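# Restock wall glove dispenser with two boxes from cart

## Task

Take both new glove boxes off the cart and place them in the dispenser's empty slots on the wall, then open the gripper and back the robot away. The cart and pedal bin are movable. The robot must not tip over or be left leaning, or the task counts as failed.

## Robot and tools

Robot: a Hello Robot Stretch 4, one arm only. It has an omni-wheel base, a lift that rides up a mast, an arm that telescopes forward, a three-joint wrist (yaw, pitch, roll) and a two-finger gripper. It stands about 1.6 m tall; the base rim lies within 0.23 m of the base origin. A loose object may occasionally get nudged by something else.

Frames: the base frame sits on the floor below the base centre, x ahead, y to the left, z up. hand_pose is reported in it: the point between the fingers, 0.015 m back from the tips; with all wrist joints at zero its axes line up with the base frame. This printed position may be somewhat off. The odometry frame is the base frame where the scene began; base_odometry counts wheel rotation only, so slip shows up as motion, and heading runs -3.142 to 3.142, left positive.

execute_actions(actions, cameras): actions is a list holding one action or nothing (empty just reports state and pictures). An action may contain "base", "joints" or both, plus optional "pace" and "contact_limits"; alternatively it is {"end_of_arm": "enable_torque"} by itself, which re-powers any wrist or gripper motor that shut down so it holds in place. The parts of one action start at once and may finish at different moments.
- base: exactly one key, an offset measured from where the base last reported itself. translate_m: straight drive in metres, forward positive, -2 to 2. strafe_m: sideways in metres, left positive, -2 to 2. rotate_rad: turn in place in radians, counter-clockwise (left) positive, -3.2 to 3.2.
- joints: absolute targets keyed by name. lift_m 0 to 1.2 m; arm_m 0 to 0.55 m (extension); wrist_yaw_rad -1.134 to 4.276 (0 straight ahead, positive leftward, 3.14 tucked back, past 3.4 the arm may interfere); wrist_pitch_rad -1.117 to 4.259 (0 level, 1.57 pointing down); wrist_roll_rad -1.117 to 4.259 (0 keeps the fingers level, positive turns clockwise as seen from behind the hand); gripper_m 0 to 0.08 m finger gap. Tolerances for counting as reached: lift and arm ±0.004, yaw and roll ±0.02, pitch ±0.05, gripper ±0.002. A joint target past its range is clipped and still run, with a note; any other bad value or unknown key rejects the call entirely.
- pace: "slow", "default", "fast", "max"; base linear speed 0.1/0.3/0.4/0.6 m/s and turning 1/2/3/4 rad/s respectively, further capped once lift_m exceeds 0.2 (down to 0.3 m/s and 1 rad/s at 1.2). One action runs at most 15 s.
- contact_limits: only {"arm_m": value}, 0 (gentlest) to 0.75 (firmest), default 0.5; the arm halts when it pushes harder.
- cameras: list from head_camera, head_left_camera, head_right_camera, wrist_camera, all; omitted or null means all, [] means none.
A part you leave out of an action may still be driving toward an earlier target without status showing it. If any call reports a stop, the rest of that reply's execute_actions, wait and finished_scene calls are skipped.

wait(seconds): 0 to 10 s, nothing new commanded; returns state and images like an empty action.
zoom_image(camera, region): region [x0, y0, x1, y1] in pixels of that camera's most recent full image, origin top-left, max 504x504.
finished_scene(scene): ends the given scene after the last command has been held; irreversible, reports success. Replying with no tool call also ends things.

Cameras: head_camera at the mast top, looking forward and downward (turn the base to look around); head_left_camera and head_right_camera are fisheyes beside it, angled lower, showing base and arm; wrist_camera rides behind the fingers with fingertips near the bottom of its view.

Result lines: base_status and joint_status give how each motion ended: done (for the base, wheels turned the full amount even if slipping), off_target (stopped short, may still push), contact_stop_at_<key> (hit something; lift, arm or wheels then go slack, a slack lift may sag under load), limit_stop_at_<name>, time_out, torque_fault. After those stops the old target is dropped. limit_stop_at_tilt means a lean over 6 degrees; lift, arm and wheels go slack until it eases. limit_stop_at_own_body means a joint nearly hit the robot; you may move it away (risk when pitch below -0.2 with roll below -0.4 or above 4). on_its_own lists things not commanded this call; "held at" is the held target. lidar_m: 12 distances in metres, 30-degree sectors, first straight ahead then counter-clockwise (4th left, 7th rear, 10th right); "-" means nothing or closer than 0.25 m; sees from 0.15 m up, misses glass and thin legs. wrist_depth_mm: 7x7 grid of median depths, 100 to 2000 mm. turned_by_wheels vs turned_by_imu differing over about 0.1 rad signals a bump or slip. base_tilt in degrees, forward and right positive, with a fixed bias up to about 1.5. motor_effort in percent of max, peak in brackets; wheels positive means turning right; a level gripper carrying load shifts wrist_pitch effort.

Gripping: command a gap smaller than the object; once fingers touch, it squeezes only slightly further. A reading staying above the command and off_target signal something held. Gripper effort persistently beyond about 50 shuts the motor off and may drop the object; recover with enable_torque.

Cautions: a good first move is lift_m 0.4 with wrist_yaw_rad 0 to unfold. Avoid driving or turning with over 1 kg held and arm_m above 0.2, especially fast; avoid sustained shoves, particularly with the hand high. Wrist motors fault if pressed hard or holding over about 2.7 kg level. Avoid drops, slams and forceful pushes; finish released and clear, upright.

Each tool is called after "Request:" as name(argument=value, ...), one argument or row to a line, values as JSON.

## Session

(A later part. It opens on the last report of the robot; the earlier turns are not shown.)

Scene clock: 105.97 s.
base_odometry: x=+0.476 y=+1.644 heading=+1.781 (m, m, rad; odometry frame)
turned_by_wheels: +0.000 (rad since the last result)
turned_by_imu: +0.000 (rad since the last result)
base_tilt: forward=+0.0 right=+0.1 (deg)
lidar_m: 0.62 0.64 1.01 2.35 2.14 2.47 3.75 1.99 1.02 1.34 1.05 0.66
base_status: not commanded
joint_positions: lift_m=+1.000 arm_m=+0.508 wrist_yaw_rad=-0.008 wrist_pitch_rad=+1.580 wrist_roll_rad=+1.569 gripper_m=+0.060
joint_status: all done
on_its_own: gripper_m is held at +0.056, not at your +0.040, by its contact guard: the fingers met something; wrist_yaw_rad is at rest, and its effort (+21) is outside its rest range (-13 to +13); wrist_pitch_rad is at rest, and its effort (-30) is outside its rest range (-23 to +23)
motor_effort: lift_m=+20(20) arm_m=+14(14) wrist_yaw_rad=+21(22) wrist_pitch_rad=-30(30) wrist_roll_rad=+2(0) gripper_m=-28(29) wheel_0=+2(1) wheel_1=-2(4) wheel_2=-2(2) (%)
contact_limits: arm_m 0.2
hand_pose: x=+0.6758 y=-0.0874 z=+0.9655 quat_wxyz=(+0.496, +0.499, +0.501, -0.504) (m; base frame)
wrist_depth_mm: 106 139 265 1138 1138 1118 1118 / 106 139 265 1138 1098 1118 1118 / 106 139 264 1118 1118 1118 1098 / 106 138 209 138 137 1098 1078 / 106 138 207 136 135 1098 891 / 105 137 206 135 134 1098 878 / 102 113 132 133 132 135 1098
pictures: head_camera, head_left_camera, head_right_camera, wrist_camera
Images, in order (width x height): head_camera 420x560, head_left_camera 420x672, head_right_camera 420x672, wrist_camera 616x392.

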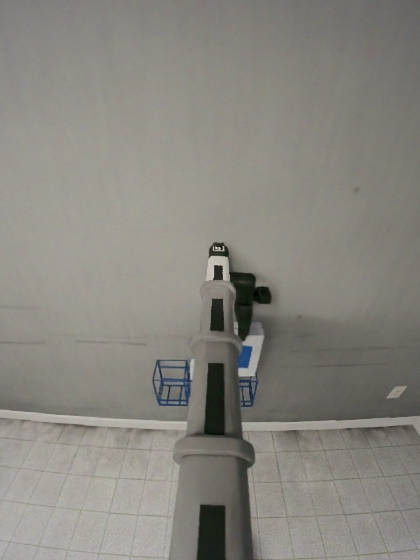

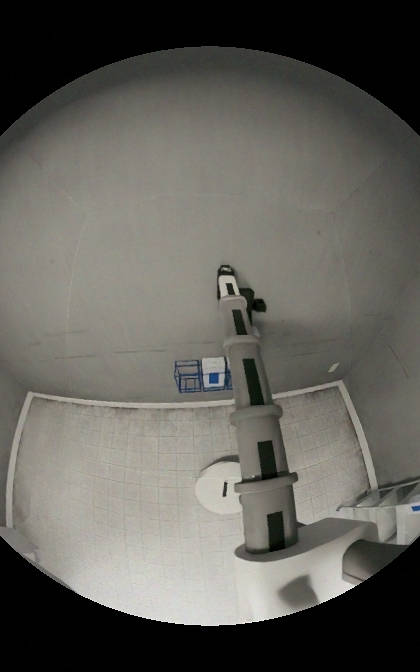

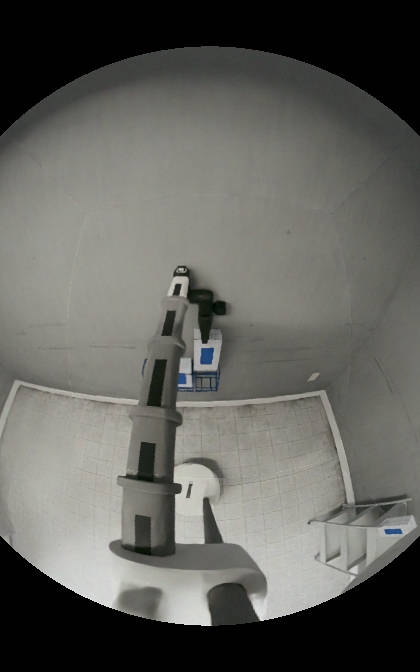

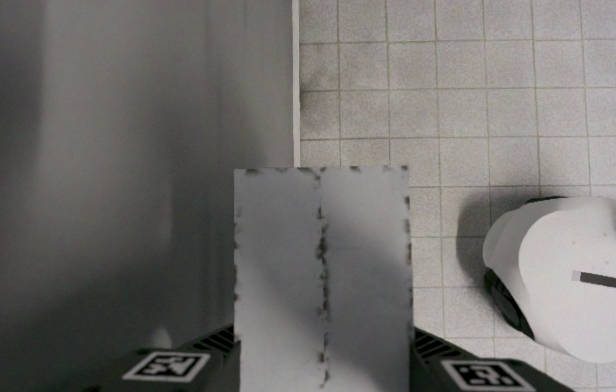

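Request:
execute_actions(
  actions=[
    {"joints":{"arm_m":0.488,"wrist_pitch_rad":1.48,"lift_m":0.95},"pace":"slow"},
  ],
)

Request:
zoom_image(
  camera="head_right_camera",
  region=[140,280,280,420],
)

Scene clock: 113.20 s.
base_odometry: x=+0.476 y=+1.644 heading=+1.781 (m, m, rad; odometry frame)
turned_by_wheels: +0.000 (rad since the last result)
turned_by_imu: +0.005 (rad since the last result)
base_tilt: forward=-0.1 right=+0.1 (deg)
lidar_m: 0.61 0.66 1.04 2.35 2.13 2.46 3.76 1.98 1.04 1.35 1.07 0.75
base_status: not commanded
joint_positions: lift_m=+0.951 arm_m=+0.489 wrist_yaw_rad=+0.000 wrist_pitch_rad=+1.480 wrist_roll_rad=+1.570 gripper_m=+0.060
joint_status: all done
on_its_own: gripper_m is held at +0.056, not at your +0.040, by its contact guard: the fingers met something
motor_effort: lift_m=+14(19) arm_m=-6(14) wrist_yaw_rad=+1(52) wrist_pitch_rad=-1(71) wrist_roll_rad=-2(11) gripper_m=-28(30) wheel_0=-1(2) wheel_1=-1(3) wheel_2=+0(18) (%)
hand_pose: x=+0.6792 y=-0.0874 z=+0.9169 quat_wxyz=(+0.522, +0.522, +0.477, -0.477) (m; base frame)
wrist_depth_mm: 105 132 216 603 1078 1060 1008 / 105 132 216 603 1060 1042 1008 / 105 132 216 597 1060 1060 1008 / 105 132 183 139 138 1042 991 / 105 131 183 137 136 1025 854 / 104 131 182 135 134 1008 831 / 102 112 132 132 131 135 976
pictures: head_camera, head_left_camera, head_right_camera, wrist_camera
Images, in order (width x height): head_camera 420x560, head_left_camera 420x672, head_right_camera 420x672, wrist_camera 616x392.

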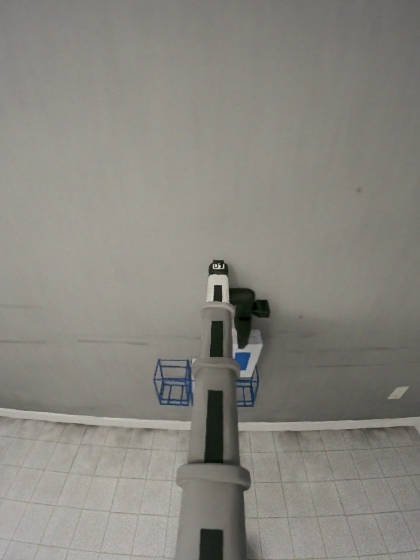

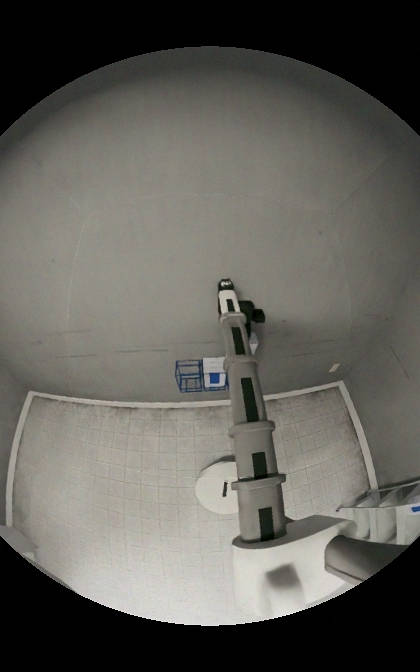

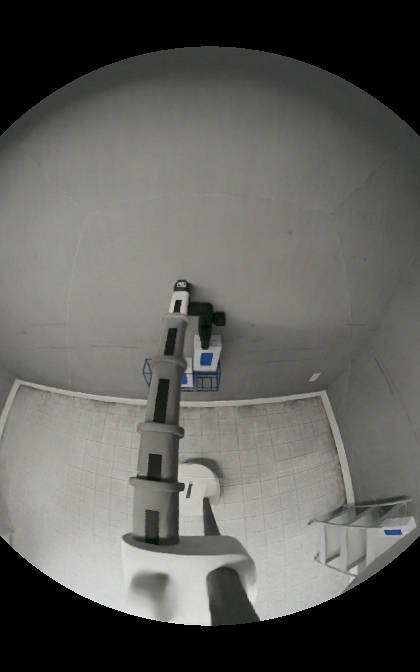

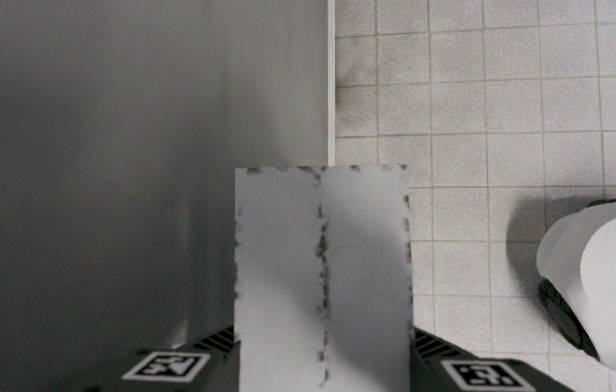

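Region (140, 280, 280, 420) of head_right_camera's 420x672 image, scaled by 3.600, with more detail than that image has.

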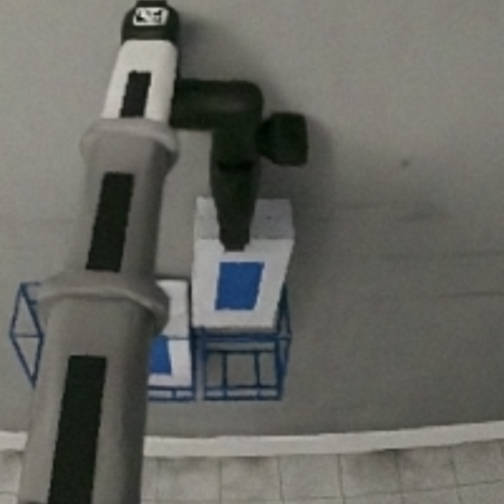

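Request:
execute_actions(
  actions=[
    {"joints":{"arm_m":0.478,"lift_m":0.9},"pace":"slow"},
  ],
  cameras=["head_right_camera","wrist_camera"],
)

Request:
zoom_image(
  camera="head_right_camera",
  region=[140,280,280,420],
)

Scene clock: 123.47 s.
base_odometry: x=+0.477 y=+1.644 heading=+1.781 (m, m, rad; odometry frame)
turned_by_wheels: -0.001 (rad since the last result)
turned_by_imu: -0.001 (rad since the last result)
base_tilt: forward=+0.0 right=+0.1 (deg)
lidar_m: 0.61 0.66 1.03 2.35 2.13 2.47 3.77 1.98 1.03 1.35 1.05 0.65
base_status: not commanded
joint_positions: lift_m=+0.901 arm_m=+0.479 wrist_yaw_rad=-0.001 wrist_pitch_rad=+1.476 wrist_roll_rad=+1.570 gripper_m=+0.062
joint_status: all done
on_its_own: gripper_m is held at +0.056, not at your +0.040, by its contact guard: the fingers met something
motor_effort: lift_m=+3(14) arm_m=-6(7) wrist_yaw_rad=+5(4) wrist_pitch_rad=+11(11) wrist_roll_rad=-2(3) gripper_m=-40(37) wheel_0=-5(5) wheel_1=-1(1) wheel_2=-4(3) (%)
hand_pose: x=+0.6700 y=-0.0874 z=+0.8679 quat_wxyz=(+0.523, +0.523, +0.476, -0.476) (m; base frame)
wrist_depth_mm: 109 145 236 621 1042 1025 976 / 109 145 236 621 1042 991 976 / 109 145 186 114 114 991 946 / 109 144 185 111 111 976 931 / 111 144 109 107 108 976 891 / 110 144 106 105 104 976 854 / 108 123 102 102 101 135 917
pictures: head_right_camera, wrist_camera
Images, in order (width x height): head_right_camera 420x672, wrist_camera 616x392.

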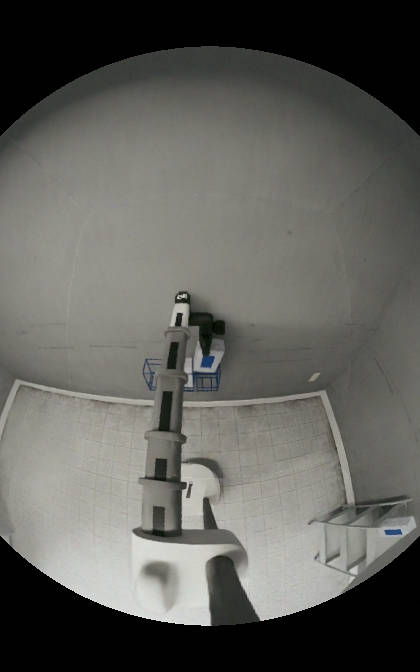

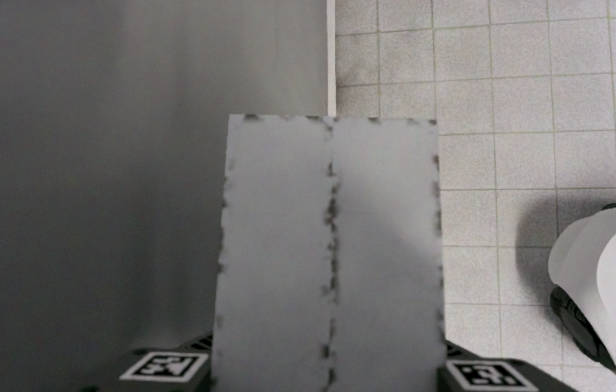

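Region (140, 280, 280, 420) of head_right_camera's 420x672 image, scaled by 3.600, with more detail than that image has.

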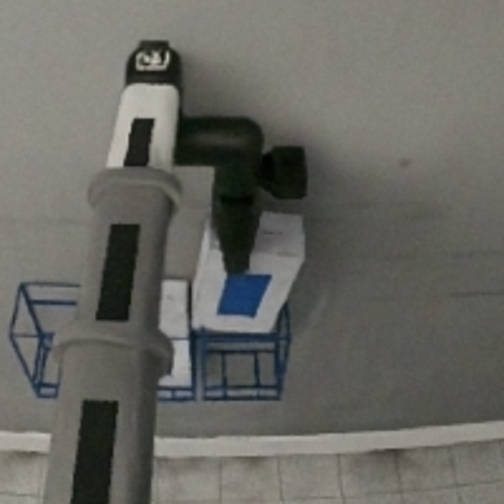

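Request:
execute_actions(
  actions=[
    {"joints":{"lift_m":0.92},"pace":"slow"},
  ],
  cameras=[],
)

Request:
execute_actions(
  actions=[
    {"base":{"strafe_m":-0.02},"pace":"slow"},
  ],
  cameras=[],
)

Request:
execute_actions(
  actions=[
    {"joints":{"lift_m":0.895},"pace":"slow"},
  ],
  cameras=["head_right_camera","wrist_camera"],
)

Request:
zoom_image(
  camera="head_right_camera",
  region=[140,280,280,420],
)

Scene clock: 135.93 s.
base_odometry: x=+0.477 y=+1.644 heading=+1.781 (m, m, rad; odometry frame)
turned_by_wheels: +0.000 (rad since the last result)
turned_by_imu: +0.000 (rad since the last result)
base_tilt: forward=+0.0 right=+0.1 (deg)
lidar_m: 0.61 0.66 1.01 2.35 2.13 2.48 3.74 1.97 1.03 1.34 1.06 0.69
base_status: not commanded
joint_positions: lift_m=+0.920 arm_m=+0.479 wrist_yaw_rad=-0.001 wrist_pitch_rad=+1.478 wrist_roll_rad=+1.570 gripper_m=+0.062
joint_status: all done
on_its_own: gripper_m is held at +0.056, not at your +0.040, by its contact guard: the fingers met something
motor_effort: lift_m=+22(21) arm_m=-6(6) wrist_yaw_rad=+2(2) wrist_pitch_rad=+4(19) wrist_roll_rad=-2(3) gripper_m=-38(38) wheel_0=-5(5) wheel_1=-1(1) wheel_2=-4(4) (%)
hand_pose: x=+0.6696 y=-0.0874 z=+0.8863 quat_wxyz=(+0.523, +0.523, +0.476, -0.476) (m; base frame)
wrist_depth_mm: 111 148 244 683 1060 1008 991 / 111 148 245 676 1025 1008 976 / 111 148 191 115 114 991 976 / 111 148 191 111 111 991 931 / 110 148 110 108 108 976 842 / 110 147 107 105 105 976 831 / 110 125 103 102 102 135 946
pictures: none
No camera images: the call's "cameras" was empty. Leave "cameras" out to get every camera's image.

Scene clock: 137.07 s.
base_odometry: x=+0.496 y=+1.648 heading=+1.780 (m, m, rad; odometry frame)
turned_by_wheels: +0.000 (rad since the last result)
turned_by_imu: +0.000 (rad since the last result)
base_tilt: forward=+0.0 right=+0.0 (deg)
lidar_m: 0.63 0.65 1.01 2.38 2.14 2.50 3.76 1.94 1.02 1.33 1.08 0.66
base_status: done
joint_positions: lift_m=+0.920 arm_m=+0.479 wrist_yaw_rad=+0.000 wrist_pitch_rad=+1.480 wrist_roll_rad=+1.570 gripper_m=+0.062
joint_status: not commanded
on_its_own: gripper_m is held at +0.056, not at your +0.040, by its contact guard: the fingers met something
motor_effort: lift_m=+22(22) arm_m=-6(6) wrist_yaw_rad=+1(1) wrist_pitch_rad=-1(4) wrist_roll_rad=-3(2) gripper_m=-39(38) wheel_0=+3(6) wheel_1=-6(10) wheel_2=+0(2) (%)
hand_pose: x=+0.6692 y=-0.0874 z=+0.8863 quat_wxyz=(+0.522, +0.522, +0.477, -0.477) (m; base frame)
wrist_depth_mm: 112 150 250 707 1060 1008 991 / 112 150 248 699 1042 1008 960 / 112 150 194 116 116 976 976 / 112 150 194 112 112 991 960 / 112 150 111 109 109 991 820 / 111 150 107 106 105 991 820 / 111 127 103 103 102 135 946
pictures: none
No camera images: the call's "cameras" was empty. Leave "cameras" out to get every camera's image.

Scene clock: 138.07 s.
base_odometry: x=+0.496 y=+1.648 heading=+1.779 (m, m, rad; odometry frame)
turned_by_wheels: -0.001 (rad since the last result)
turned_by_imu: -0.001 (rad since the last result)
base_tilt: forward=+0.1 right=+0.1 (deg)
lidar_m: 0.62 0.68 1.01 2.38 2.15 2.51 3.76 1.95 1.03 1.33 1.06 0.65
base_status: not commanded
joint_positions: lift_m=+0.896 arm_m=+0.479 wrist_yaw_rad=-0.002 wrist_pitch_rad=+1.481 wrist_roll_rad=+1.570 gripper_m=+0.062
joint_status: all done
on_its_own: gripper_m is held at +0.056, not at your +0.040, by its contact guard: the fingers met something
motor_effort: lift_m=+4(20) arm_m=-6(6) wrist_yaw_rad=+5(4) wrist_pitch_rad=-3(5) wrist_roll_rad=-4(3) gripper_m=-37(39) wheel_0=-6(6) wheel_1=-6(6) wheel_2=-5(5) (%)
hand_pose: x=+0.6689 y=-0.0874 z=+0.8627 quat_wxyz=(+0.522, +0.522, +0.477, -0.477) (m; base frame)
wrist_depth_mm: 111 149 245 676 1008 1008 960 / 111 149 244 668 1025 1008 960 / 111 148 191 119 118 991 946 / 111 148 190 114 113 976 960 / 111 148 112 109 108 960 866 / 110 147 107 105 104 960 831 / 109 125 103 101 101 535 931
pictures: head_right_camera, wrist_camera
Images, in order (width x height): head_right_camera 420x672, wrist_camera 616x392.

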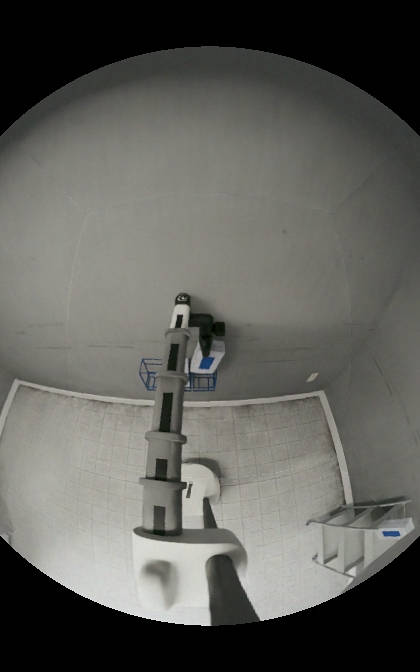

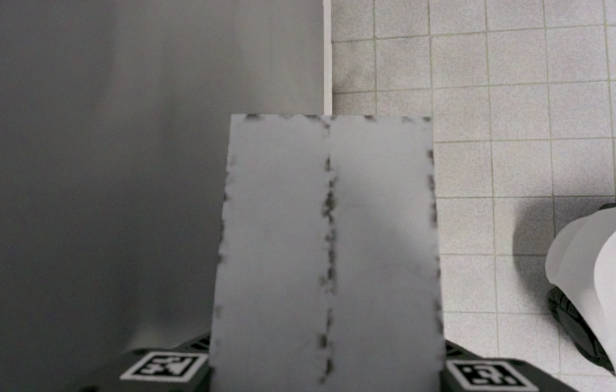

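Region (140, 280, 280, 420) of head_right_camera's 420x672 image, scaled by 3.600, with more detail than that image has.

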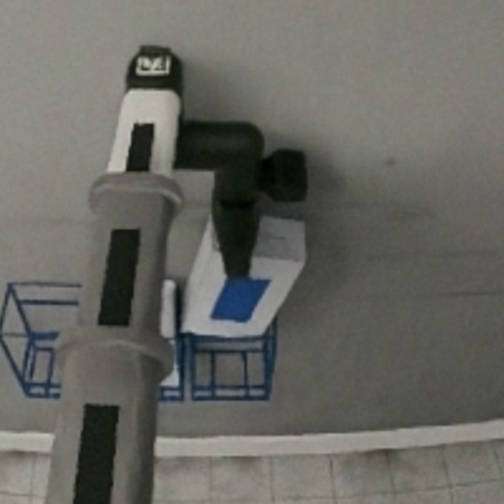

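Request:
execute_actions(
  actions=[
    {"joints":{"lift_m":0.945},"pace":"slow"},
  ],
  cameras=[],
)

Request:
execute_actions(
  actions=[
    {"base":{"strafe_m":-0.03},"pace":"slow"},
  ],
  cameras=[],
)

Request:
execute_actions(
  actions=[
    {"joints":{"lift_m":0.91},"pace":"slow"},
  ],
  cameras=["head_right_camera","head_camera"],
)

Request:
zoom_image(
  camera="head_right_camera",
  region=[150,320,250,420],
)

Scene clock: 147.50 s.
base_odometry: x=+0.496 y=+1.648 heading=+1.780 (m, m, rad; odometry frame)
turned_by_wheels: +0.001 (rad since the last result)
turned_by_imu: +0.001 (rad since the last result)
base_tilt: forward=+0.0 right=+0.0 (deg)
lidar_m: 0.60 0.65 1.02 2.38 2.14 2.50 3.76 1.96 1.01 1.32 1.08 0.77
base_status: not commanded
joint_positions: lift_m=+0.945 arm_m=+0.479 wrist_yaw_rad=-0.001 wrist_pitch_rad=+1.481 wrist_roll_rad=+1.570 gripper_m=+0.062
joint_status: all done
on_its_own: gripper_m is held at +0.056, not at your +0.040, by its contact guard: the fingers met something
motor_effort: lift_m=+25(25) arm_m=-6(6) wrist_yaw_rad=+1(4) wrist_pitch_rad=-2(8) wrist_roll_rad=-3(2) gripper_m=-39(38) wheel_0=-2(6) wheel_1=-5(6) wheel_2=-2(5) (%)
hand_pose: x=+0.6691 y=-0.0874 z=+0.9110 quat_wxyz=(+0.522, +0.522, +0.477, -0.477) (m; base frame)
wrist_depth_mm: 112 151 249 723 1078 1025 1025 / 112 151 251 715 1078 1025 1008 / 112 151 195 118 118 1042 991 / 112 151 195 114 113 1008 991 / 112 150 112 110 109 1008 820 / 112 150 108 106 105 1025 820 / 111 128 103 102 101 135 960
pictures: none
No camera images: the call's "cameras" was empty. Leave "cameras" out to get every camera's image.

Scene clock: 148.80 s.
base_odometry: x=+0.525 y=+1.654 heading=+1.780 (m, m, rad; odometry frame)
turned_by_wheels: +0.000 (rad since the last result)
turned_by_imu: +0.000 (rad since the last result)
base_tilt: forward=-0.1 right=+0.1 (deg)
lidar_m: 0.62 0.67 1.04 2.40 2.19 2.55 3.79 1.26 0.98 1.30 1.07 0.75
base_status: done
joint_positions: lift_m=+0.945 arm_m=+0.479 wrist_yaw_rad=-0.001 wrist_pitch_rad=+1.481 wrist_roll_rad=+1.570 gripper_m=+0.062
joint_status: not commanded
on_its_own: gripper_m is held at +0.056, not at your +0.040, by its contact guard: the fingers met something
motor_effort: lift_m=+25(25) arm_m=-6(6) wrist_yaw_rad=+1(1) wrist_pitch_rad=-2(2) wrist_roll_rad=-2(3) gripper_m=-40(39) wheel_0=+3(8) wheel_1=-6(9) wheel_2=+0(3) (%)
hand_pose: x=+0.6691 y=-0.0874 z=+0.9110 quat_wxyz=(+0.522, +0.522, +0.477, -0.477) (m; base frame)
wrist_depth_mm: 113 152 252 723 1078 1042 1008 / 113 152 252 723 1060 1042 991 / 111 152 196 119 118 1025 976 / 113 152 196 114 113 1025 991 / 113 151 112 110 109 1025 831 / 112 151 107 106 105 1008 809 / 112 129 103 102 101 135 946
pictures: none
No camera images: the call's "cameras" was empty. Leave "cameras" out to get every camera's image.

Scene clock: 149.93 s.
base_odometry: x=+0.525 y=+1.654 heading=+1.780 (m, m, rad; odometry frame)
turned_by_wheels: +0.000 (rad since the last result)
turned_by_imu: +0.000 (rad since the last result)
base_tilt: forward=+0.0 right=-0.1 (deg)
lidar_m: 0.63 0.66 1.02 2.40 2.18 2.55 3.78 1.25 1.00 1.30 1.06 0.66
base_status: not commanded
joint_positions: lift_m=+0.910 arm_m=+0.479 wrist_yaw_rad=+0.000 wrist_pitch_rad=+1.481 wrist_roll_rad=+1.570 gripper_m=+0.062
joint_status: all done
on_its_own: gripper_m is held at +0.056, not at your +0.040, by its contact guard: the fingers met something
motor_effort: lift_m=+19(23) arm_m=-6(6) wrist_yaw_rad=-1(2) wrist_pitch_rad=-2(2) wrist_roll_rad=-3(3) gripper_m=-38(39) wheel_0=+3(3) wheel_1=-6(6) wheel_2=+0(0) (%)
hand_pose: x=+0.6691 y=-0.0874 z=+0.8765 quat_wxyz=(+0.522, +0.522, +0.477, -0.477) (m; base frame)
wrist_depth_mm: 112 151 250 715 1025 991 976 / 113 151 250 723 1025 991 960 / 113 151 196 121 121 976 976 / 112 151 195 116 115 976 931 / 112 151 113 111 110 976 820 / 112 151 109 106 105 991 798 / 112 128 102 102 102 135 931
pictures: head_camera, head_right_camera
Images, in order (width x height): head_camera 420x560, head_right_camera 420x672.

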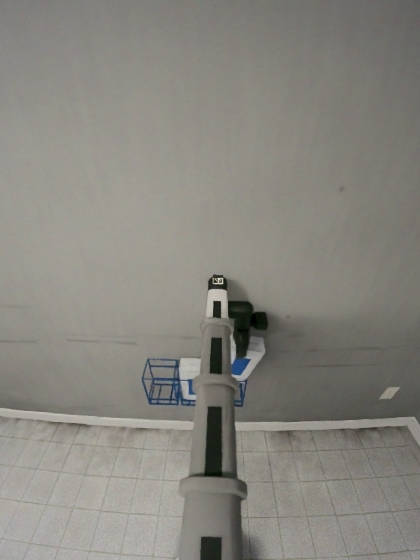

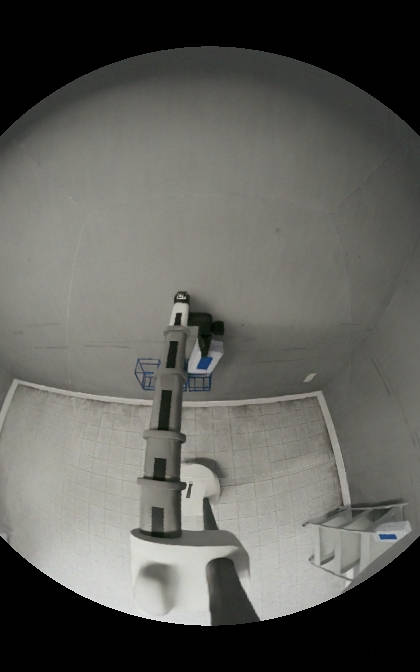

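Region (150, 320, 250, 420) of head_right_camera's 420x672 image, scaled by 5.040, with more detail than that image has.

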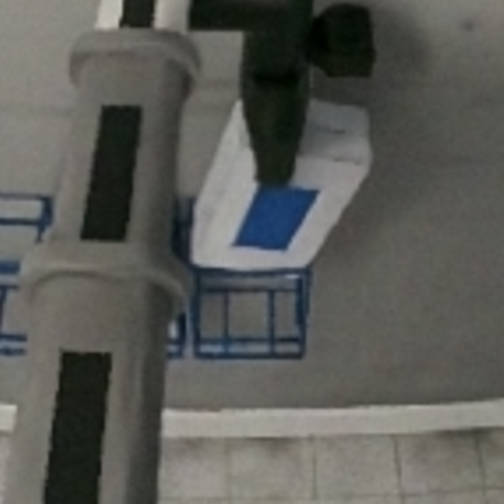

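Request:
execute_actions(
  actions=[
    {"joints":{"lift_m":0.96}},
  ],
  cameras=[],
)

Request:
execute_actions(
  actions=[
    {"joints":{"arm_m":0.27,"wrist_pitch_rad":1.57}},
  ],
  cameras=[],
)

Request:
execute_actions(
  actions=[
    {"joints":{"lift_m":0.3}},
  ],
)

Request:
zoom_image(
  camera="head_camera",
  region=[110,320,310,520],
)

Scene clock: 162.50 s.
base_odometry: x=+0.525 y=+1.654 heading=+1.780 (m, m, rad; odometry frame)
turned_by_wheels: +0.000 (rad since the last result)
turned_by_imu: +0.000 (rad since the last result)
base_tilt: forward=+0.0 right=+0.0 (deg)
lidar_m: 0.60 0.65 1.02 2.40 2.18 2.56 3.77 1.26 0.99 1.31 1.04 0.76
base_status: not commanded
joint_positions: lift_m=+0.960 arm_m=+0.479 wrist_yaw_rad=+0.000 wrist_pitch_rad=+1.481 wrist_roll_rad=+1.570 gripper_m=+0.062
joint_status: all done
on_its_own: gripper_m is held at +0.056, not at your +0.040, by its contact guard: the fingers met something
motor_effort: lift_m=+25(25) arm_m=-6(6) wrist_yaw_rad=-1(1) wrist_pitch_rad=-3(2) wrist_roll_rad=-2(3) gripper_m=-39(39) wheel_0=+3(3) wheel_1=-6(5) wheel_2=+0(0) (%)
hand_pose: x=+0.6691 y=-0.0874 z=+0.9260 quat_wxyz=(+0.522, +0.522, +0.477, -0.477) (m; base frame)
wrist_depth_mm: 113 152 252 723 1118 1042 1025 / 113 152 251 715 1078 1042 1025 / 111 152 196 119 118 1042 1008 / 113 151 196 114 113 1042 991 / 113 152 112 109 109 1025 831 / 113 151 108 106 105 1025 820 / 112 129 103 102 101 135 976
pictures: none
No camera images: the call's "cameras" was empty. Leave "cameras" out to get every camera's image.

Scene clock: 164.23 s.
base_odometry: x=+0.525 y=+1.654 heading=+1.780 (m, m, rad; odometry frame)
turned_by_wheels: +0.000 (rad since the last result)
turned_by_imu: +0.000 (rad since the last result)
base_tilt: forward=+0.0 right=+0.1 (deg)
lidar_m: 0.39 0.66 1.02 2.40 2.17 2.56 3.76 1.25 0.99 1.30 1.07 0.40
base_status: not commanded
joint_positions: lift_m=+0.960 arm_m=+0.271 wrist_yaw_rad=+0.000 wrist_pitch_rad=+1.570 wrist_roll_rad=+1.570 gripper_m=+0.062
joint_status: all done
on_its_own: gripper_m is held at +0.056, not at your +0.040, by its contact guard: the fingers met something
motor_effort: lift_m=+25(25) arm_m=-6(8) wrist_yaw_rad=+0(3) wrist_pitch_rad=-1(11) wrist_roll_rad=-2(2) gripper_m=-39(39) wheel_0=+3(3) wheel_1=-6(6) wheel_2=+0(0) (%)
hand_pose: x=+0.4422 y=-0.0874 z=+0.9252 quat_wxyz=(+0.500, +0.500, +0.500, -0.500) (m; base frame)
wrist_depth_mm: 397 585 1060 1118 1098 1098 1060 / 399 585 1060 1098 1118 1078 1060 / 399 585 798 119 118 1060 1060 / 399 591 809 114 113 931 1060 / 399 544 112 109 109 854 842 / 397 549 108 105 105 842 831 / 379 373 103 102 101 135 1025
pictures: none
No camera images: the call's "cameras" was empty. Leave "cameras" out to get every camera's image.

Scene clock: 167.70 s.
base_odometry: x=+0.525 y=+1.654 heading=+1.780 (m, m, rad; odometry frame)
turned_by_wheels: +0.000 (rad since the last result)
turned_by_imu: +0.000 (rad since the last result)
base_tilt: forward=+0.0 right=+0.1 (deg)
lidar_m: 0.45 0.64 1.02 2.41 2.18 2.56 3.77 1.27 0.99 1.30 1.05 0.42
base_status: not commanded
joint_positions: lift_m=+0.300 arm_m=+0.271 wrist_yaw_rad=+0.000 wrist_pitch_rad=+1.570 wrist_roll_rad=+1.570 gripper_m=+0.062
joint_status: all done
on_its_own: gripper_m is held at +0.056, not at your +0.040, by its contact guard: the fingers met something
motor_effort: lift_m=+20(22) arm_m=-7(6) wrist_yaw_rad=-1(1) wrist_pitch_rad=-1(1) wrist_roll_rad=-2(4) gripper_m=-38(38) wheel_0=+3(3) wheel_1=-5(6) wheel_2=+0(1) (%)
hand_pose: x=+0.4422 y=-0.0874 z=+0.2655 quat_wxyz=(+0.500, +0.500, +0.500, -0.500) (m; base frame)
wrist_depth_mm: 379 433 433 427 421 418 413 / 379 433 430 427 418 415 410 / 387 427 421 118 118 413 413 / 382 427 421 114 113 410 407 / 377 424 112 110 109 407 404 / 384 421 108 105 105 404 399 / 382 415 103 102 101 135 399
pictures: head_camera, head_left_camera, head_right_camera, wrist_camera
Images, in order (width x height): head_camera 420x560, head_left_camera 420x672, head_right_camera 420x672, wrist_camera 616x392.

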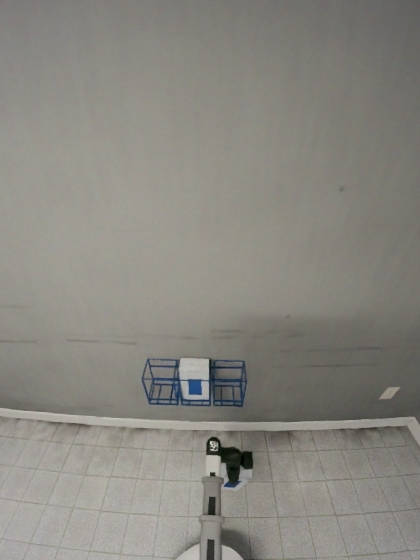

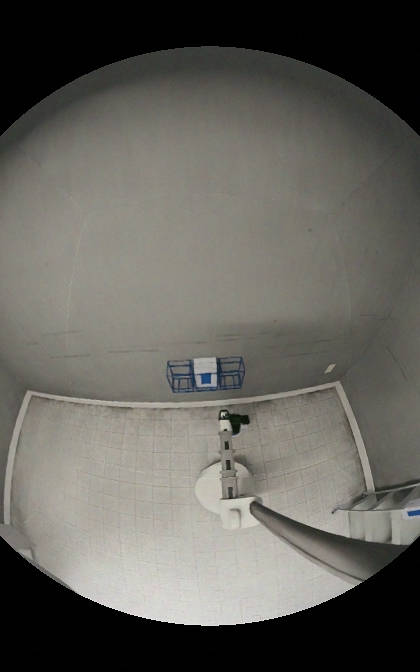

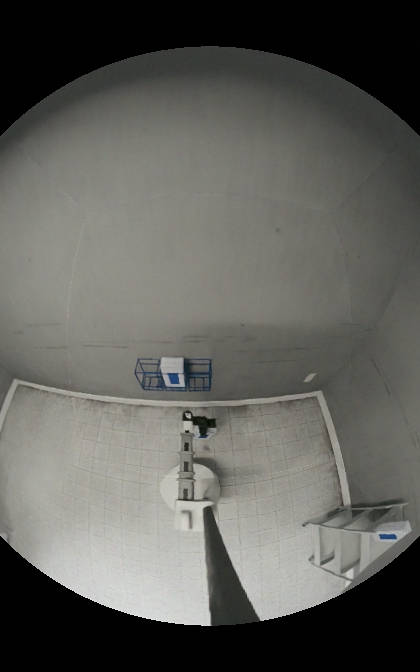

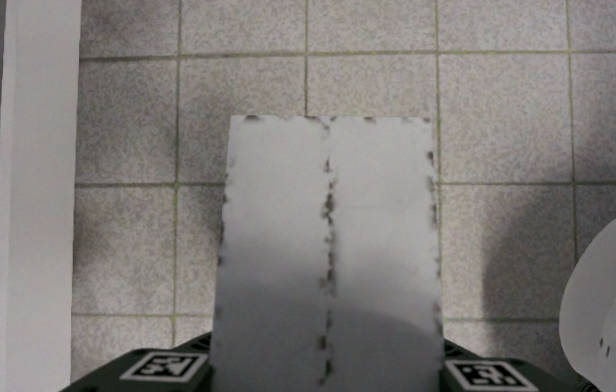

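Region (110, 320, 310, 520) of head_camera's 420x560 image, scaled by 2.520, with more detail than that image has.

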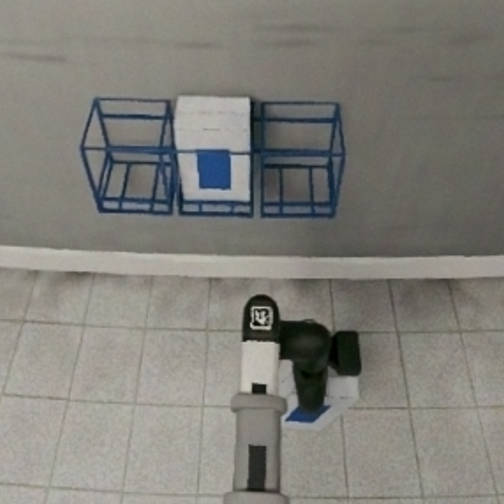

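Request:
execute_actions(
  actions=[
    {"joints":{"lift_m":0.232,"wrist_pitch_rad":1.61},"pace":"slow"},
  ],
  cameras=[],
)

Request:
execute_actions(
  actions=[
    {"joints":{"gripper_m":0.08},"pace":"slow"},
  ],
  cameras=[],
)

Request:
execute_actions(
  actions=[
    {"joints":{"lift_m":0.26}},
  ],
  cameras=["wrist_camera"],
)

Scene clock: 177.40 s.
base_odometry: x=+0.525 y=+1.654 heading=+1.780 (m, m, rad; odometry frame)
turned_by_wheels: +0.000 (rad since the last result)
turned_by_imu: +0.000 (rad since the last result)
base_tilt: forward=-0.2 right=+0.1 (deg)
lidar_m: 0.62 0.65 1.02 2.40 2.16 2.55 3.78 1.28 0.98 1.30 1.07 0.44
base_status: not commanded
joint_positions: lift_m=+0.232 arm_m=+0.271 wrist_yaw_rad=+0.000 wrist_pitch_rad=+1.612 wrist_roll_rad=+1.570 gripper_m=+0.062
joint_status: all done
on_its_own: gripper_m is held at +0.056, not at your +0.040, by its contact guard: the fingers met something
motor_effort: lift_m=+15(19) arm_m=-6(7) wrist_yaw_rad=+0(0) wrist_pitch_rad=-7(6) wrist_roll_rad=-4(2) gripper_m=-39(41) wheel_0=+3(3) wheel_1=-6(5) wheel_2=+0(0) (%)
hand_pose: x=+0.4332 y=-0.0874 z=+0.1982 quat_wxyz=(+0.490, +0.489, +0.510, -0.510) (m; base frame)
wrist_depth_mm: 362 364 357 359 359 357 357 / 357 357 357 357 357 355 353 / 353 355 353 118 118 353 353 / 351 355 353 113 113 351 351 / 351 349 112 109 108 347 345 / 347 347 107 105 105 343 345 / 345 345 103 102 101 135 343
pictures: none
No camera images: the call's "cameras" was empty. Leave "cameras" out to get every camera's image.

Scene clock: 178.53 s.
base_odometry: x=+0.525 y=+1.654 heading=+1.780 (m, m, rad; odometry frame)
turned_by_wheels: +0.000 (rad since the last result)
turned_by_imu: +0.000 (rad since the last result)
base_tilt: forward=+0.1 right=+0.2 (deg)
lidar_m: 0.62 0.64 0.99 2.41 2.18 2.54 3.78 1.23 1.01 1.29 1.06 0.75
base_status: not commanded
joint_positions: lift_m=+0.232 arm_m=+0.271 wrist_yaw_rad=+0.000 wrist_pitch_rad=+1.610 wrist_roll_rad=+1.570 gripper_m=+0.080
joint_status: all done
motor_effort: lift_m=+17(17) arm_m=-6(6) wrist_yaw_rad=+0(1) wrist_pitch_rad=-2(6) wrist_roll_rad=-1(2) gripper_m=+2(37) wheel_0=+3(3) wheel_1=-5(6) wheel_2=+0(0) (%)
hand_pose: x=+0.4335 y=-0.0874 z=+0.1979 quat_wxyz=(+0.490, +0.490, +0.510, -0.510) (m; base frame)
wrist_depth_mm: 359 357 359 355 359 355 357 / 357 355 355 357 353 355 353 / 355 353 353 351 353 351 353 / 351 349 349 349 349 349 347 / 349 347 347 176 246 347 343 / 347 345 347 109 108 345 343 / 343 110 122 108 107 107 343
pictures: none
No camera images: the call's "cameras" was empty. Leave "cameras" out to get every camera's image.

Scene clock: 179.43 s.
base_odometry: x=+0.525 y=+1.654 heading=+1.780 (m, m, rad; odometry frame)
turned_by_wheels: +0.000 (rad since the last result)
turned_by_imu: +0.000 (rad since the last result)
base_tilt: forward=+0.0 right=+0.1 (deg)
lidar_m: 0.40 0.63 1.02 2.41 2.16 2.56 3.78 1.28 0.99 1.30 1.08 0.76
base_status: not commanded
joint_positions: lift_m=+0.260 arm_m=+0.271 wrist_yaw_rad=+0.000 wrist_pitch_rad=+1.610 wrist_roll_rad=+1.570 gripper_m=+0.080
joint_status: all done
motor_effort: lift_m=+23(23) arm_m=-6(7) wrist_yaw_rad=+0(1) wrist_pitch_rad=-2(2) wrist_roll_rad=-2(2) gripper_m=+2(2) wheel_0=+3(3) wheel_1=-5(5) wheel_2=+1(0) (%)
hand_pose: x=+0.4335 y=-0.0874 z=+0.2255 quat_wxyz=(+0.490, +0.490, +0.510, -0.510) (m; base frame)
wrist_depth_mm: 387 389 387 387 384 384 384 / 384 382 384 384 379 384 384 / 379 382 382 379 382 379 379 / 379 382 377 377 377 377 375 / 375 375 375 172 242 375 373 / 375 375 377 136 136 370 373 / 370 110 135 135 135 124 329
pictures: wrist_camera
Images, in order (width x height): wrist_camera 616x392.

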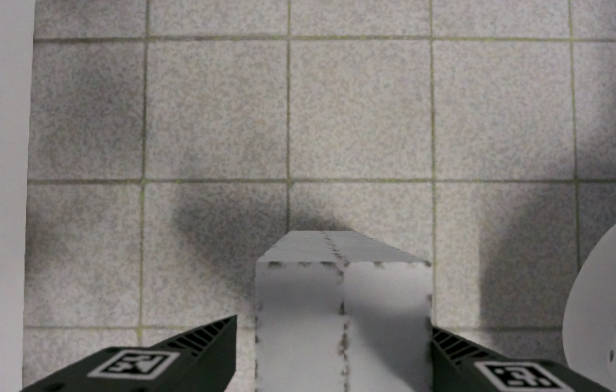

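Request:
execute_actions(
  actions=[
    {"joints":{"arm_m":0.264},"base":{"strafe_m":0.035},"pace":"slow"},
  ],
  cameras=["wrist_camera"],
)

Request:
execute_actions(
  actions=[
    {"joints":{"gripper_m":0.04}},
  ],
  cameras=[],
)

Request:
execute_actions(
  actions=[
    {"joints":{"lift_m":0.99,"wrist_pitch_rad":1.52}},
  ],
  cameras=[],
)

Request:
execute_actions(
  actions=[
    {"joints":{"arm_m":0.39}},
  ],
  cameras=["wrist_camera","head_right_camera"],
)

Scene clock: 187.57 s.
base_odometry: x=+0.491 y=+1.647 heading=+1.780 (m, m, rad; odometry frame)
turned_by_wheels: +0.000 (rad since the last result)
turned_by_imu: +0.000 (rad since the last result)
base_tilt: forward=+0.0 right=+0.0 (deg)
lidar_m: 0.61 0.65 1.02 2.37 2.14 2.47 3.76 1.98 1.03 1.33 1.08 0.40
base_status: done
joint_positions: lift_m=+0.260 arm_m=+0.265 wrist_yaw_rad=+0.000 wrist_pitch_rad=+1.610 wrist_roll_rad=+1.570 gripper_m=+0.080
joint_status: all done
motor_effort: lift_m=+23(23) arm_m=-7(7) wrist_yaw_rad=+1(1) wrist_pitch_rad=-2(2) wrist_roll_rad=-2(1) gripper_m=+1(2) wheel_0=-4(9) wheel_1=+5(9) wheel_2=+0(2) (%)
hand_pose: x=+0.4276 y=-0.0874 z=+0.2255 quat_wxyz=(+0.490, +0.490, +0.510, -0.510) (m; base frame)
wrist_depth_mm: 384 384 389 384 384 384 387 / 384 382 382 384 382 382 384 / 382 379 379 384 377 377 382 / 377 379 379 138 138 377 375 / 377 377 379 137 137 377 373 / 375 373 373 136 136 373 345 / 370 110 135 135 135 124 325
pictures: wrist_camera
Images, in order (width x height): wrist_camera 616x392.

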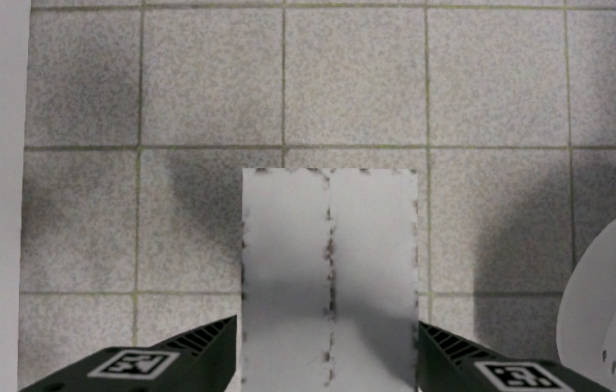

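Scene clock: 188.53 s.
base_odometry: x=+0.491 y=+1.647 heading=+1.780 (m, m, rad; odometry frame)
turned_by_wheels: +0.000 (rad since the last result)
turned_by_imu: +0.000 (rad since the last result)
base_tilt: forward=+0.0 right=+0.0 (deg)
lidar_m: 0.61 0.66 1.02 2.38 2.14 2.46 3.75 1.97 1.03 1.34 1.07 0.42
base_status: not commanded
joint_positions: lift_m=+0.260 arm_m=+0.265 wrist_yaw_rad=+0.000 wrist_pitch_rad=+1.610 wrist_roll_rad=+1.570 gripper_m=+0.060
joint_status: gripper_m off_target (ended at +0.060, target +0.040)
on_its_own: gripper_m is held at +0.056, not at your +0.040, by its contact guard: the fingers met something
motor_effort: lift_m=+23(23) arm_m=-7(7) wrist_yaw_rad=+2(0) wrist_pitch_rad=-1(2) wrist_roll_rad=-1(1) gripper_m=-28(27) wheel_0=-4(4) wheel_1=+5(5) wheel_2=+0(0) (%)
hand_pose: x=+0.4277 y=-0.0874 z=+0.2255 quat_wxyz=(+0.490, +0.490, +0.510, -0.510) (m; base frame)
wrist_depth_mm: 389 387 387 384 387 384 384 / 382 382 382 382 384 382 384 / 382 382 377 382 377 382 379 / 377 379 379 138 138 377 377 / 375 377 375 137 137 375 373 / 375 375 373 136 136 370 370 / 370 370 132 135 135 368 340
pictures: none
No camera images: the call's "cameras" was empty. Leave "cameras" out to get every camera's image.

Scene clock: 192.23 s.
base_odometry: x=+0.491 y=+1.647 heading=+1.780 (m, m, rad; odometry frame)
turned_by_wheels: +0.000 (rad since the last result)
turned_by_imu: +0.000 (rad since the last result)
base_tilt: forward=+0.0 right=+0.0 (deg)
lidar_m: 0.41 0.64 1.01 2.38 2.15 2.48 3.74 1.98 1.03 1.33 1.07 0.41
base_status: not commanded
joint_positions: lift_m=+0.990 arm_m=+0.265 wrist_yaw_rad=+0.000 wrist_pitch_rad=+1.521 wrist_roll_rad=+1.570 gripper_m=+0.060
joint_status: all done
on_its_own: gripper_m is held at +0.056, not at your +0.040, by its contact guard: the fingers met something
motor_effort: lift_m=+25(25) arm_m=-6(6) wrist_yaw_rad=-1(3) wrist_pitch_rad=-2(23) wrist_roll_rad=-3(1) gripper_m=-28(27) wheel_0=-4(4) wheel_1=+5(5) wheel_2=+0(0) (%)
hand_pose: x=+0.4466 y=-0.0874 z=+0.9554 quat_wxyz=(+0.513, +0.512, +0.488, -0.487) (m; base frame)
wrist_depth_mm: 377 544 946 1118 1118 1078 1060 / 377 539 960 1118 1118 1078 1060 / 379 539 946 1160 1098 1098 1042 / 382 512 715 140 140 1078 1025 / 377 544 715 138 138 866 842 / 375 469 554 137 137 854 831 / 379 379 132 135 135 842 1042
pictures: none
No camera images: the call's "cameras" was empty. Leave "cameras" out to get every camera's image.

Scene clock: 193.63 s.
base_odometry: x=+0.491 y=+1.647 heading=+1.780 (m, m, rad; odometry frame)
turned_by_wheels: +0.000 (rad since the last result)
turned_by_imu: +0.000 (rad since the last result)
base_tilt: forward=-0.1 right=+0.0 (deg)
lidar_m: 0.52 0.65 1.02 2.38 2.11 2.47 3.76 1.95 1.03 1.32 1.07 0.56
base_status: not commanded
joint_positions: lift_m=+0.990 arm_m=+0.389 wrist_yaw_rad=+0.000 wrist_pitch_rad=+1.520 wrist_roll_rad=+1.570 gripper_m=+0.060
joint_status: all done
on_its_own: gripper_m is held at +0.056, not at your +0.040, by its contact guard: the fingers met something
motor_effort: lift_m=+25(24) arm_m=+7(7) wrist_yaw_rad=-1(1) wrist_pitch_rad=-2(4) wrist_roll_rad=-3(2) gripper_m=-29(29) wheel_0=-4(4) wheel_1=+5(5) wheel_2=+0(0) (%)
hand_pose: x=+0.5705 y=-0.0874 z=+0.9554 quat_wxyz=(+0.513, +0.512, +0.487, -0.487) (m; base frame)
wrist_depth_mm: 225 324 554 1118 1118 1098 1098 / 226 322 559 1138 1138 1098 1042 / 227 324 564 1118 1098 1078 1060 / 227 324 427 140 140 1078 1042 / 225 324 462 139 139 946 842 / 225 322 413 137 137 1042 842 / 224 271 132 135 135 854 831
pictures: head_right_camera, wrist_camera
Images, in order (width x height): head_right_camera 420x672, wrist_camera 616x392.

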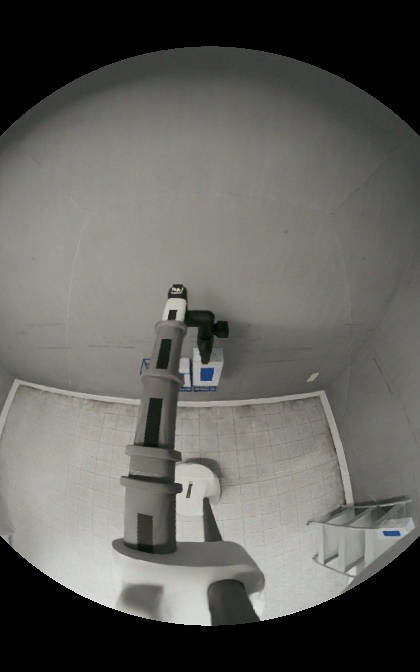

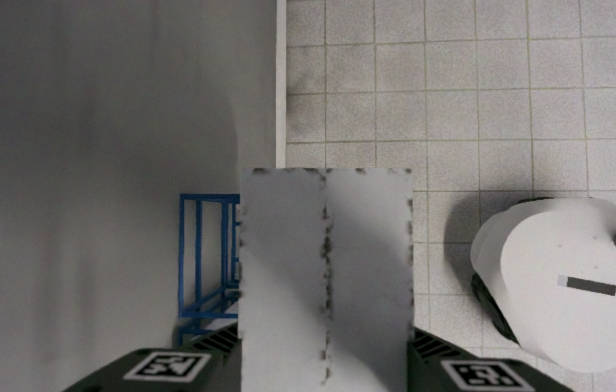

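Request:
execute_actions(
  actions=[
    {"joints":{"arm_m":0.482,"wrist_pitch_rad":1.49},"base":{"strafe_m":0.008},"pace":"slow"},
  ],
  cameras=[],
)

Request:
execute_actions(
  actions=[
    {"joints":{"lift_m":0.93},"pace":"slow"},
  ],
  cameras=["head_right_camera"],
)

Request:
zoom_image(
  camera="head_right_camera",
  region=[160,320,250,410],
)

Scene clock: 209.97 s.
base_odometry: x=+0.483 y=+1.645 heading=+1.780 (m, m, rad; odometry frame)
turned_by_wheels: +0.000 (rad since the last result)
turned_by_imu: +0.000 (rad since the last result)
base_tilt: forward=+0.1 right=+0.0 (deg)
lidar_m: 0.62 0.64 1.01 2.36 2.14 2.50 3.76 1.98 1.04 1.34 1.08 0.66
base_status: done
joint_positions: lift_m=+0.990 arm_m=+0.481 wrist_yaw_rad=+0.000 wrist_pitch_rad=+1.491 wrist_roll_rad=+1.570 gripper_m=+0.060
joint_status: all done
on_its_own: gripper_m is held at +0.056, not at your +0.040, by its contact guard: the fingers met something
motor_effort: lift_m=+25(24) arm_m=+7(7) wrist_yaw_rad=+0(1) wrist_pitch_rad=-4(10) wrist_roll_rad=-3(1) gripper_m=-28(28) wheel_0=-3(7) wheel_1=+5(5) wheel_2=+0(2) (%)
hand_pose: x=+0.6687 y=-0.0874 z=+0.9558 quat_wxyz=(+0.520, +0.519, +0.480, -0.479) (m; base frame)
wrist_depth_mm: 111 150 253 768 1098 1078 1060 / 112 151 252 768 1098 1098 1042 / 111 151 252 750 1118 1060 1025 / 111 150 211 140 139 1060 1025 / 111 150 211 138 138 1078 831 / 111 150 210 137 137 1060 842 / 111 127 132 136 135 1042 1008
pictures: none
No camera images: the call's "cameras" was empty. Leave "cameras" out to get every camera's image.

Scene clock: 211.33 s.
base_odometry: x=+0.483 y=+1.645 heading=+1.780 (m, m, rad; odometry frame)
turned_by_wheels: +0.000 (rad since the last result)
turned_by_imu: +0.000 (rad since the last result)
base_tilt: forward=+0.1 right=+0.0 (deg)
lidar_m: 0.62 0.67 1.02 2.35 2.14 2.46 3.74 1.99 1.03 1.34 1.06 0.75
base_status: not commanded
joint_positions: lift_m=+0.930 arm_m=+0.481 wrist_yaw_rad=+0.000 wrist_pitch_rad=+1.491 wrist_roll_rad=+1.570 gripper_m=+0.060
joint_status: all done
on_its_own: gripper_m is held at +0.056, not at your +0.040, by its contact guard: the fingers met something
motor_effort: lift_m=+20(23) arm_m=+6(7) wrist_yaw_rad=-2(0) wrist_pitch_rad=-3(6) wrist_roll_rad=-3(3) gripper_m=-28(28) wheel_0=-1(3) wheel_1=+2(5) wheel_2=+0(1) (%)
hand_pose: x=+0.6688 y=-0.0874 z=+0.8962 quat_wxyz=(+0.520, +0.519, +0.480, -0.479) (m; base frame)
wrist_depth_mm: 111 150 250 759 1060 1008 1008 / 111 150 252 768 1042 1008 991 / 111 151 250 759 1042 1025 991 / 111 150 211 138 138 991 976 / 111 150 210 137 137 991 798 / 111 150 208 136 136 991 809 / 110 127 133 135 135 960 960
pictures: head_right_camera
Images, in order (width x height): head_right_camera 420x672.

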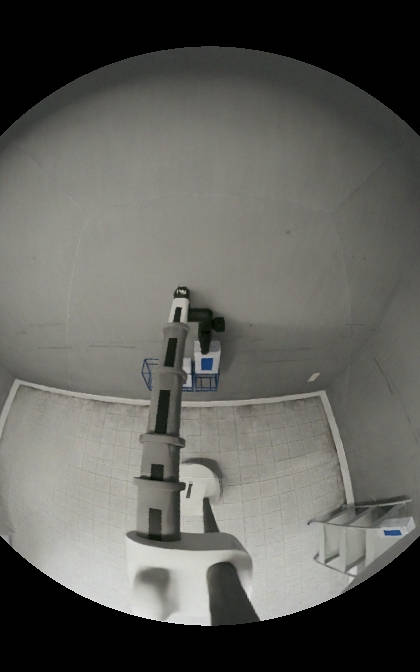

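Region (160, 320, 250, 410) of head_right_camera's 420x672 image, scaled by 5.600, with more detail than that image has.

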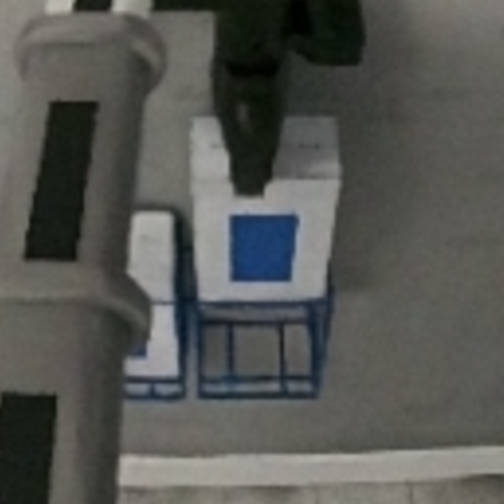

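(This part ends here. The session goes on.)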